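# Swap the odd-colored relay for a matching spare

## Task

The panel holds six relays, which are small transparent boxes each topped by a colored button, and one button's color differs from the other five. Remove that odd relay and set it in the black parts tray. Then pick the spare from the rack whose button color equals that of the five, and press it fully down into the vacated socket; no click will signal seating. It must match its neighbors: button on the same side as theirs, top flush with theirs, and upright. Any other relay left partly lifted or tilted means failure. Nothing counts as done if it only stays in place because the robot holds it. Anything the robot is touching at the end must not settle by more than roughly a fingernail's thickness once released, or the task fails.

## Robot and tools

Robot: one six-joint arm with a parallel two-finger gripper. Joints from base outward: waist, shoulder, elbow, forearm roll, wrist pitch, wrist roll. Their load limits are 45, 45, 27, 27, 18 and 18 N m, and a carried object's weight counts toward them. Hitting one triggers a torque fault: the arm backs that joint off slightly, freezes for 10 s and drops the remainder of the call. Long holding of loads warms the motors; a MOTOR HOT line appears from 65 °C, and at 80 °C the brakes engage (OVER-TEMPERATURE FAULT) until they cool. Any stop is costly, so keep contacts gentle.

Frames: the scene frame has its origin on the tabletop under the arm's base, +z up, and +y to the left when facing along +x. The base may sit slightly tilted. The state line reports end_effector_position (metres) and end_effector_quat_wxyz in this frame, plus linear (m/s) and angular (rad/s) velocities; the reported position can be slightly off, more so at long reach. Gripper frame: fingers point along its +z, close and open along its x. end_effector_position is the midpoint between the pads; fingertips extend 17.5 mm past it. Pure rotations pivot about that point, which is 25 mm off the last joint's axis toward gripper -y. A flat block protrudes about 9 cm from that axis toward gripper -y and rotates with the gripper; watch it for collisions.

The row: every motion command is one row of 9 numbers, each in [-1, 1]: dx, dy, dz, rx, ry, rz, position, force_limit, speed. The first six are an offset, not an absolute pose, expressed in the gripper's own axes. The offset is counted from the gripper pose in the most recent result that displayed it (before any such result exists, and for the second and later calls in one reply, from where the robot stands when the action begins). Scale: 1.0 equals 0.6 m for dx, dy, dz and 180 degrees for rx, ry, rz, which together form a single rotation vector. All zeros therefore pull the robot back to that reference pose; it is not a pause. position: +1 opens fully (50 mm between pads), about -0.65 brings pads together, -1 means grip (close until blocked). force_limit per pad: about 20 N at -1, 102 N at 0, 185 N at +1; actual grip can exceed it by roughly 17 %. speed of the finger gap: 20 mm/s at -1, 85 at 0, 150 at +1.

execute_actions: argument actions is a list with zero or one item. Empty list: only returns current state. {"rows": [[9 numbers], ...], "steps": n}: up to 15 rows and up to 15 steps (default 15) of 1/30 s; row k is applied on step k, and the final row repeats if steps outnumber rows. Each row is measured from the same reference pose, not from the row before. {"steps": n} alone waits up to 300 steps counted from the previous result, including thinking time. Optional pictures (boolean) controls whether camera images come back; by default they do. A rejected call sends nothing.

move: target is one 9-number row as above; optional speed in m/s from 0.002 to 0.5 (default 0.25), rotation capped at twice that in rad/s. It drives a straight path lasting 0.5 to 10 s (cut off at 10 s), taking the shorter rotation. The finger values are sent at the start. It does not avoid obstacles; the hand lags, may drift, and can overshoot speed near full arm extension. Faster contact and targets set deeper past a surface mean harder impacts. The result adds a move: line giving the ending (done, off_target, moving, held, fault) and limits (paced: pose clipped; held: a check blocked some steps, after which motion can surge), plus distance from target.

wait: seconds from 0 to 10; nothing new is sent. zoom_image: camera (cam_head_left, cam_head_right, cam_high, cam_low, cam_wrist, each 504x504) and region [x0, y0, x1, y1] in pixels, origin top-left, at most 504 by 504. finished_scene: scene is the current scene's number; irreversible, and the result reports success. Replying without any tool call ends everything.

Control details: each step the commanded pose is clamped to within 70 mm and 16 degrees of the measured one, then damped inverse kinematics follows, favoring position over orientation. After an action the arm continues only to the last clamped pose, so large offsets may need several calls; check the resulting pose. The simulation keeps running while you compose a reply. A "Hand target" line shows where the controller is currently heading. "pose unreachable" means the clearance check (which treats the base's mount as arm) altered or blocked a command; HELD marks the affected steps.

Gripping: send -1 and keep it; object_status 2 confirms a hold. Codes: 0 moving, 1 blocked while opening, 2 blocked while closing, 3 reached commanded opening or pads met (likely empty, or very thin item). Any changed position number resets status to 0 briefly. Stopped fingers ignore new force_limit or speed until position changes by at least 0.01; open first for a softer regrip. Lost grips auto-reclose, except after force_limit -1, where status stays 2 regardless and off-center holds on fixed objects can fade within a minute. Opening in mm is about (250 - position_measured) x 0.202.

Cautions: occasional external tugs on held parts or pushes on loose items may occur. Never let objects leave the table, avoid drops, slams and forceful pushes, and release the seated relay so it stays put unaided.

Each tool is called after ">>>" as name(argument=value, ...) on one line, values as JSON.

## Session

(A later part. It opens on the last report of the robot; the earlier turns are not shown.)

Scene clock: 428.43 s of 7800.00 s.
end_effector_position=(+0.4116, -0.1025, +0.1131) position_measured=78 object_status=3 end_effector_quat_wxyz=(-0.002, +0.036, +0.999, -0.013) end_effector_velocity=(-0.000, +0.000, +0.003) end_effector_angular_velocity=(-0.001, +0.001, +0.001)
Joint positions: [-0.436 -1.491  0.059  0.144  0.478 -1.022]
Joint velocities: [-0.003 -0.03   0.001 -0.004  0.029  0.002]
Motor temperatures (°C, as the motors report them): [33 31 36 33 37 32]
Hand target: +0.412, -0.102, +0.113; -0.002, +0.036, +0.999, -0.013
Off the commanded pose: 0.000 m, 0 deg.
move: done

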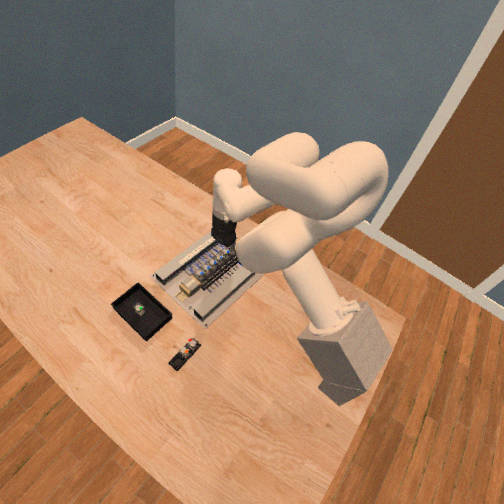

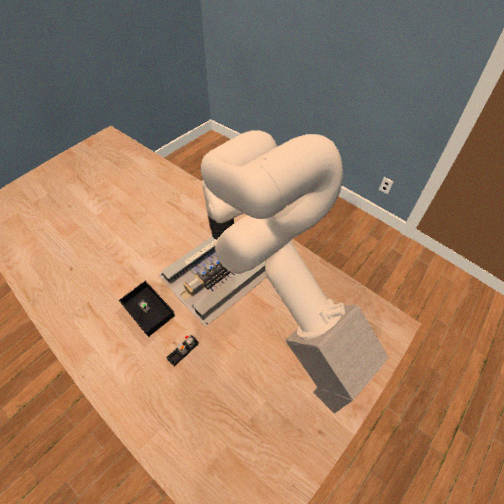

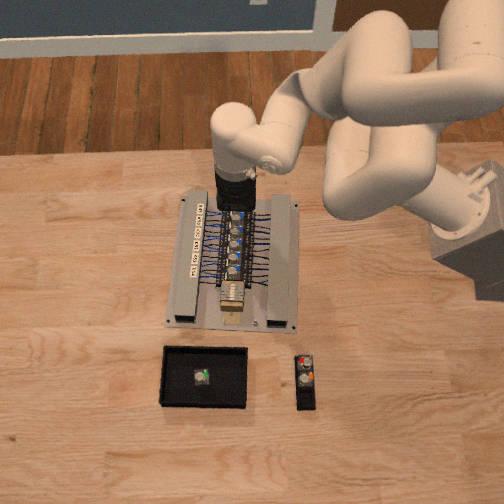

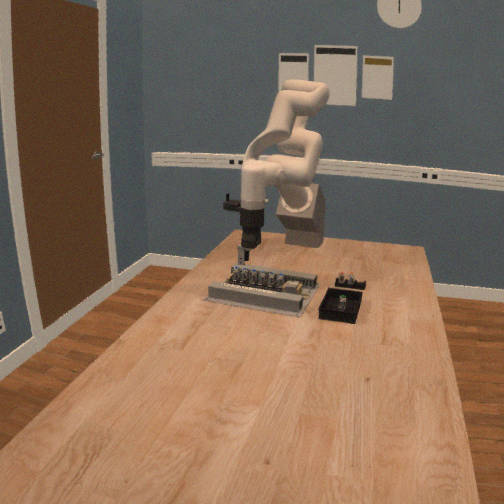

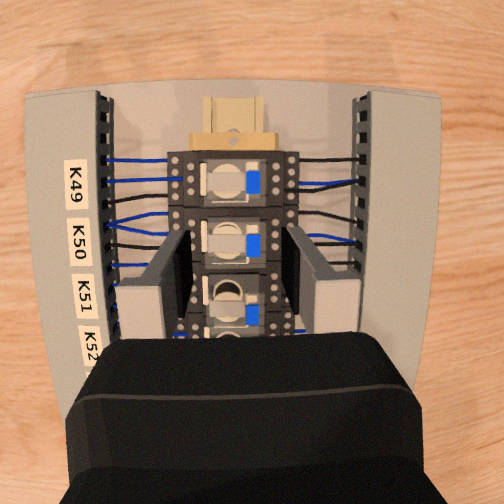

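>>> move(target=[0.002,-0.002,0.065,0,0,0,0.5,0.2,0], speed=0.05)

>>> execute_actions(actions=[{"rows":[[0,0,0,0,0,0,-1,0.4,-0.5]],"steps":15}], pictures=false)

>>> move(target=[0,0.0025,0.001,0.02,0,0,-1,0.4,-0.5], speed=0.003)

>>> move(target=[0,0,0,0,0,0,0.5,0.2,-0.5], speed=0.003)

>>> move(target=[-0.002,0,-0.065,-0.02,0,0,0.5,0.2,0], speed=0.05)

>>> zoom_image(camera="cam_low", region=[210,250,320,305])

>>> zoom_image(camera="cam_wrist", region=[150,140,350,340])

Scene clock: 448.73 s of 7800.00 s.
end_effector_position=(+0.4099, -0.1047, +0.0742) position_measured=78 object_status=3 end_effector_quat_wxyz=(-0.002, +0.036, +0.999, -0.014) end_effector_velocity=(+0.001, -0.000, -0.003) end_effector_angular_velocity=(+0.002, -0.002, +0.003)
Joint positions: [-0.394 -1.165  0.044  0.193  0.165 -1.06 ]
Joint velocities: [ 0.005  0.027 -0.006  0.014 -0.022 -0.014]
Motor temperatures (°C, as the motors report them): [33 31 37 33 37 32]
Hand target: +0.410, -0.105, +0.074; -0.002, +0.036, +0.999, -0.013
Off the commanded pose: 0.000 m, 0 deg.
After step 90, 15.90 s passed at rest.
move: done

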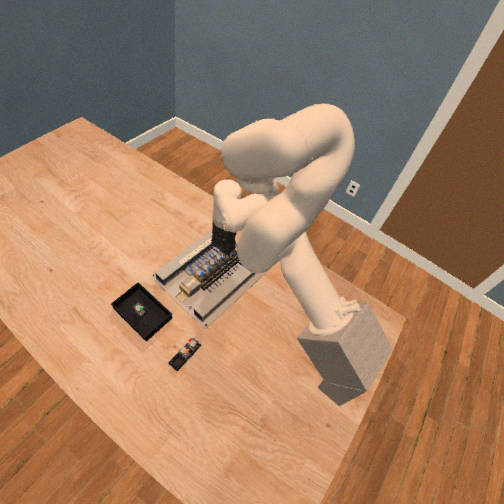

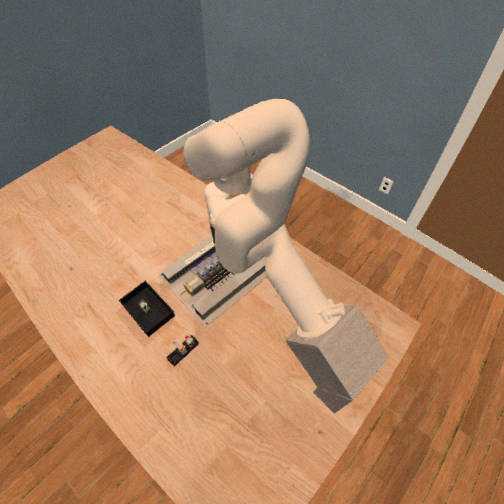

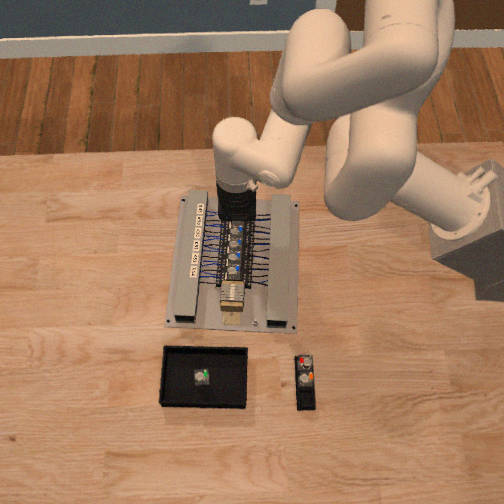

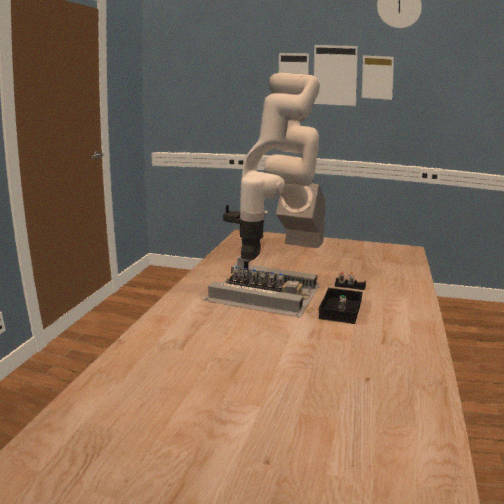

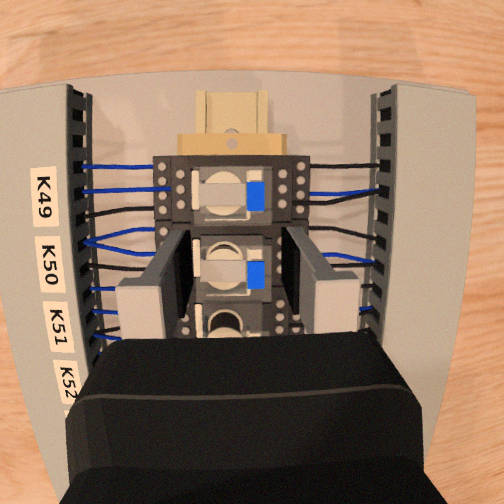

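Scene clock: 449.23 s of 7800.00 s.
end_effector_position=(+0.4106, -0.1048, +0.0745) position_measured=127 object_status=2 end_effector_quat_wxyz=(-0.001, +0.036, +0.999, -0.014) end_effector_velocity=(-0.002, +0.000, -0.001) end_effector_angular_velocity=(+0.002, +0.006, -0.003)
Joint positions: [-0.394 -1.165  0.043  0.193  0.165 -1.06 ]
Joint velocities: [-0.001 -0.001  0.002  0.001  0.005  0.002]
Motor temperatures (°C, as the motors report them): [33 31 37 33 37 32]
Hand target: +0.410, -0.105, +0.074; -0.002, +0.036, +0.999, -0.014
Off the commanded pose: 0.001 m, 0 deg.
Steps of this call (steps 1 to 15: all 15 steps of this action). Readings (end_effector_position | what the end effector reports):
1: (+0.4099, -0.1047, +0.0742) | position_measured=83 object_status=0
2: (+0.4099, -0.1047, +0.0741) | position_measured=92 object_status=0
4: (+0.4105, -0.1048, +0.0743) | position_measured=109 object_status=0
8: (+0.4108, -0.1048, +0.0745) | position_measured=127 object_status=0
15: the state above

Scene clock: 459.67 s of 7800.00 s.
end_effector_position=(+0.4105, -0.1032, +0.0738) position_measured=127 object_status=2 end_effector_quat_wxyz=(-0.002, +0.036, +0.998, -0.043) end_effector_velocity=(+0.000, -0.000, +0.000) end_effector_angular_velocity=(-0.003, -0.000, -0.000)
Joint positions: [-0.414 -1.15   0.05  -0.08   0.136 -0.802]
Joint velocities: [-0.001  0.    -0.    -0.011 -0.001  0.01 ]
Motor temperatures (°C, as the motors report them): [33 31 36 33 37 32]
Hand target: +0.411, -0.103, +0.074; -0.002, +0.036, +0.998, -0.043
Off the commanded pose: 0.000 m, 0 deg.
move: done

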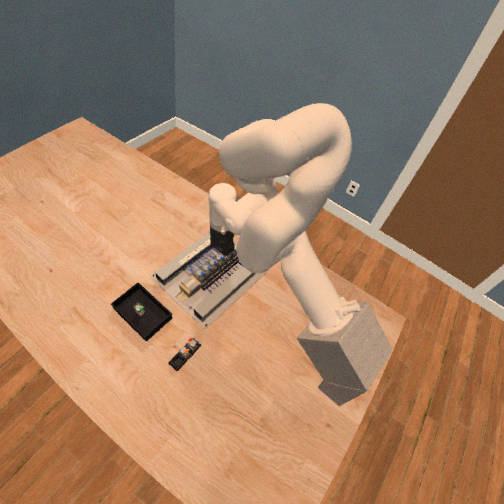

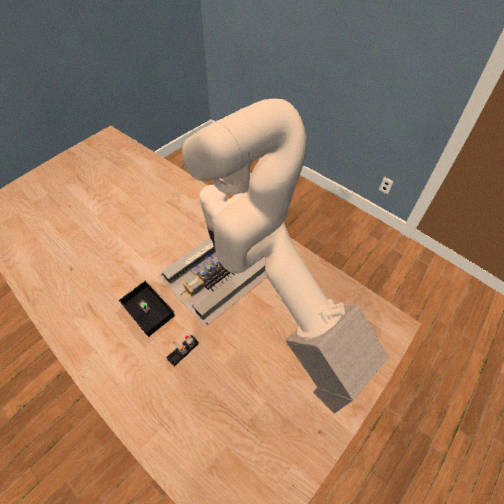

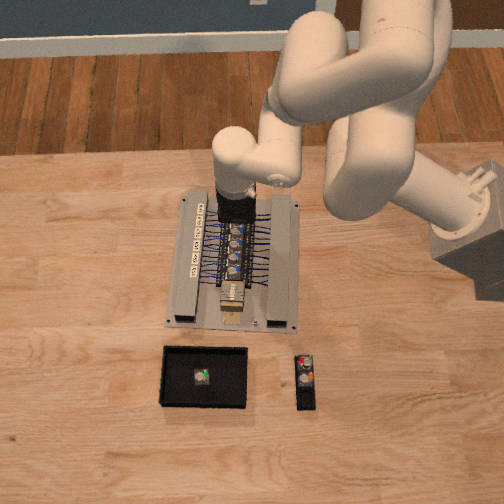

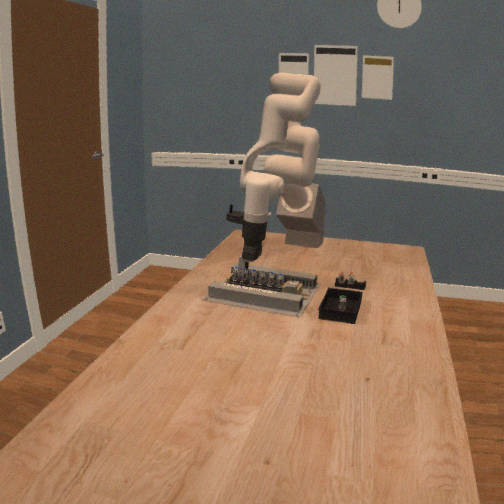

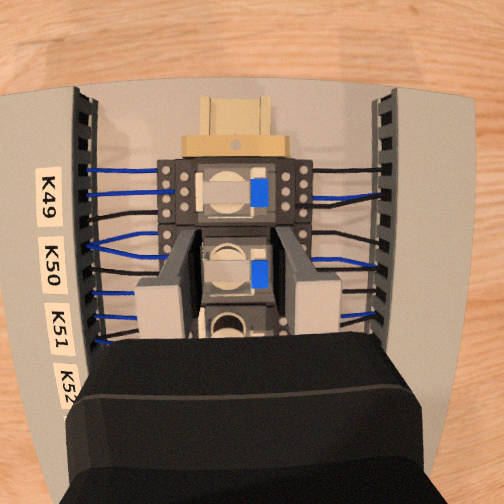

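Scene clock: 460.20 s of 7800.00 s.
end_effector_position=(+0.4102, -0.1032, +0.0736) position_measured=78 object_status=3 end_effector_quat_wxyz=(-0.003, +0.036, +0.998, -0.043) end_effector_velocity=(+0.003, -0.000, +0.001) end_effector_angular_velocity=(-0.000, -0.006, +0.001)
Joint positions: [-0.414 -1.15   0.05  -0.08   0.136 -0.802]
Joint velocities: [ 0.001 -0.001 -0.003  0.    -0.002 -0.   ]
Motor temperatures (°C, as the motors report them): [33 31 36 33 37 32]
Hand target: +0.411, -0.103, +0.074; -0.002, +0.036, +0.998, -0.043
Off the commanded pose: 0.000 m, 0 deg.
move: done

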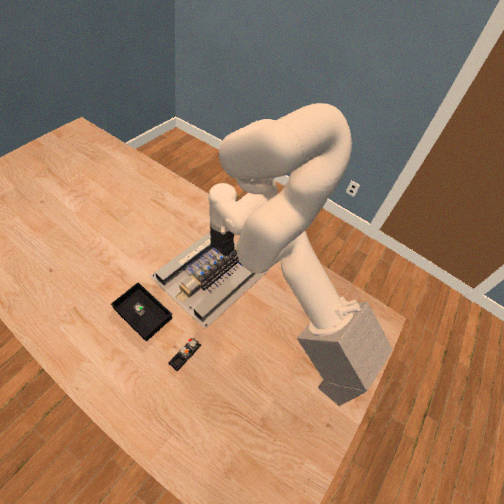

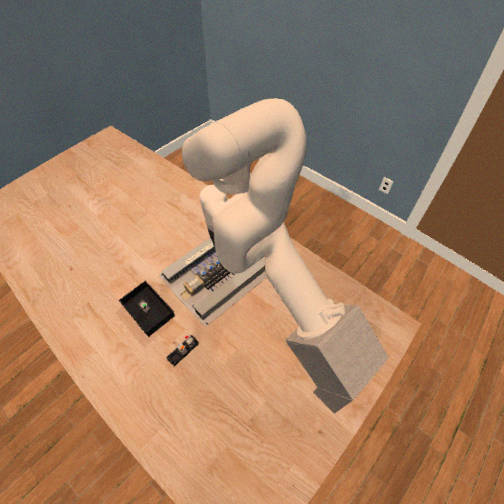

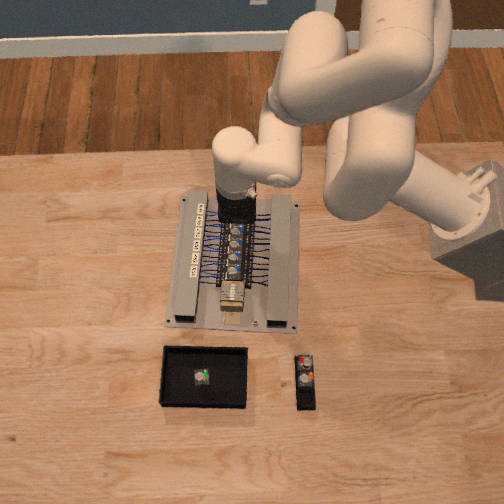

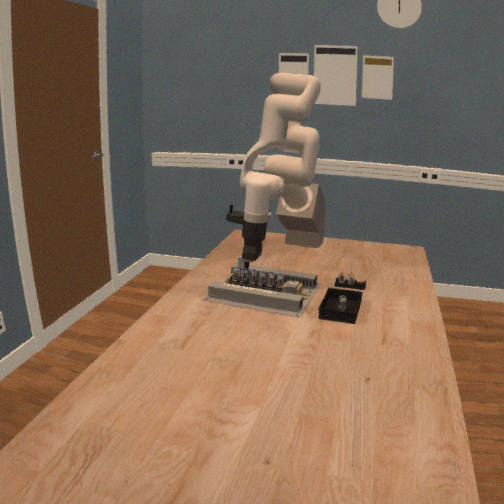

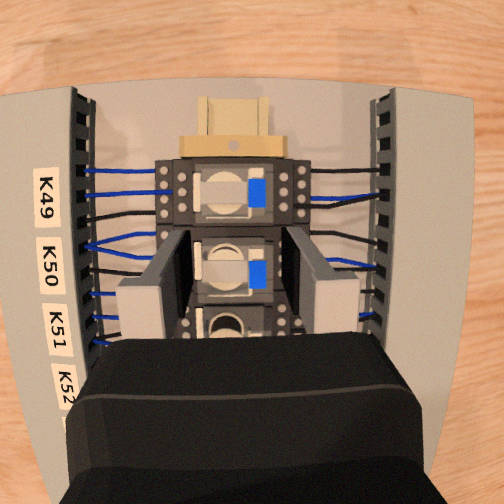

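Scene clock: 461.57 s of 7800.00 s.
end_effector_position=(+0.4119, -0.1000, +0.1123) position_measured=78 object_status=3 end_effector_quat_wxyz=(-0.002, +0.036, +0.999, -0.012) end_effector_velocity=(-0.002, +0.000, +0.003) end_effector_angular_velocity=(+0.003, +0.002, -0.001)
Joint positions: [-0.425 -1.488  0.06   0.132  0.474 -1.005]
Joint velocities: [-0.006 -0.029  0.004  0.009  0.029 -0.009]
Motor temperatures (°C, as the motors report them): [33 31 36 33 37 32]
Hand target: +0.412, -0.100, +0.113; -0.002, +0.036, +0.999, -0.012
Off the commanded pose: 0.000 m, 0 deg.
move: done

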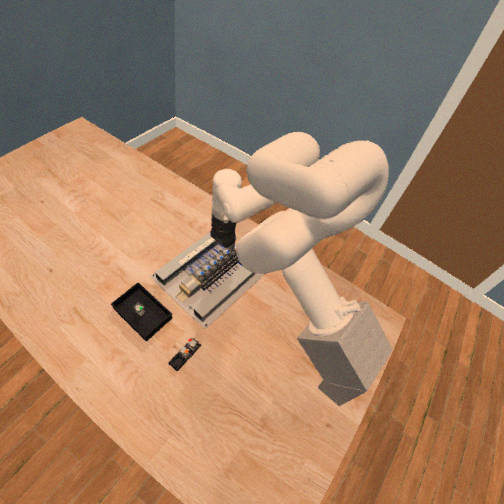

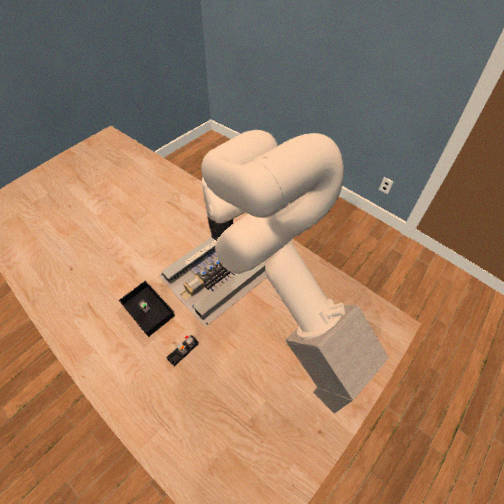

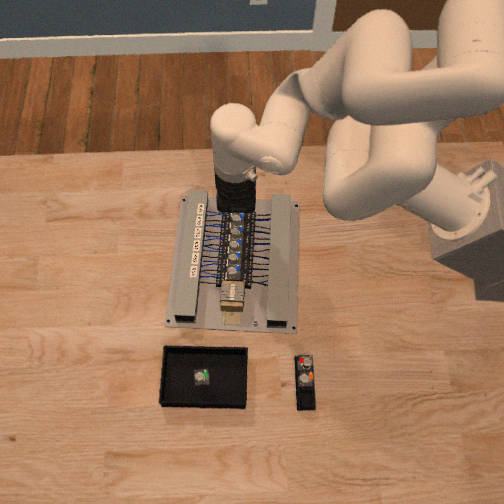

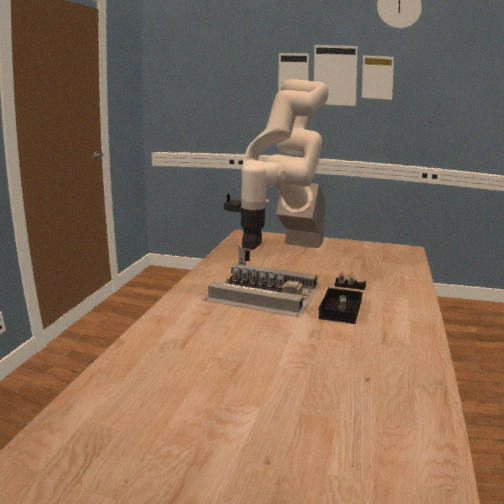

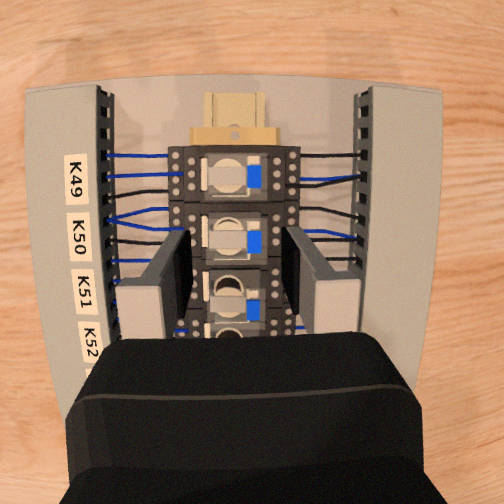

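Region (210, 250, 320, 305) of cam_low's 504x504 image, scaled by 4.582, with more detail than that image has.

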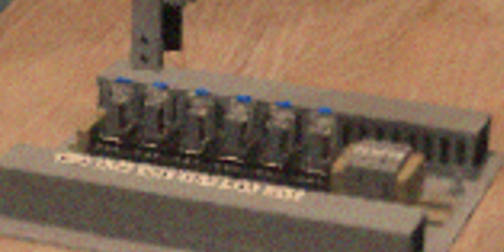

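Region (150, 140, 350, 340) of cam_wrist's 504x504 image, scaled by 2.520, with more detail than that image has.

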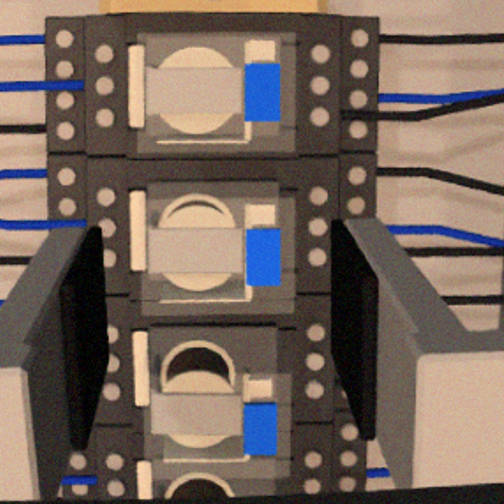

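Spacing is now 165/172 and the buttons line up.

>>> finished_scene(scene=2)

The scene is finished: the task was done.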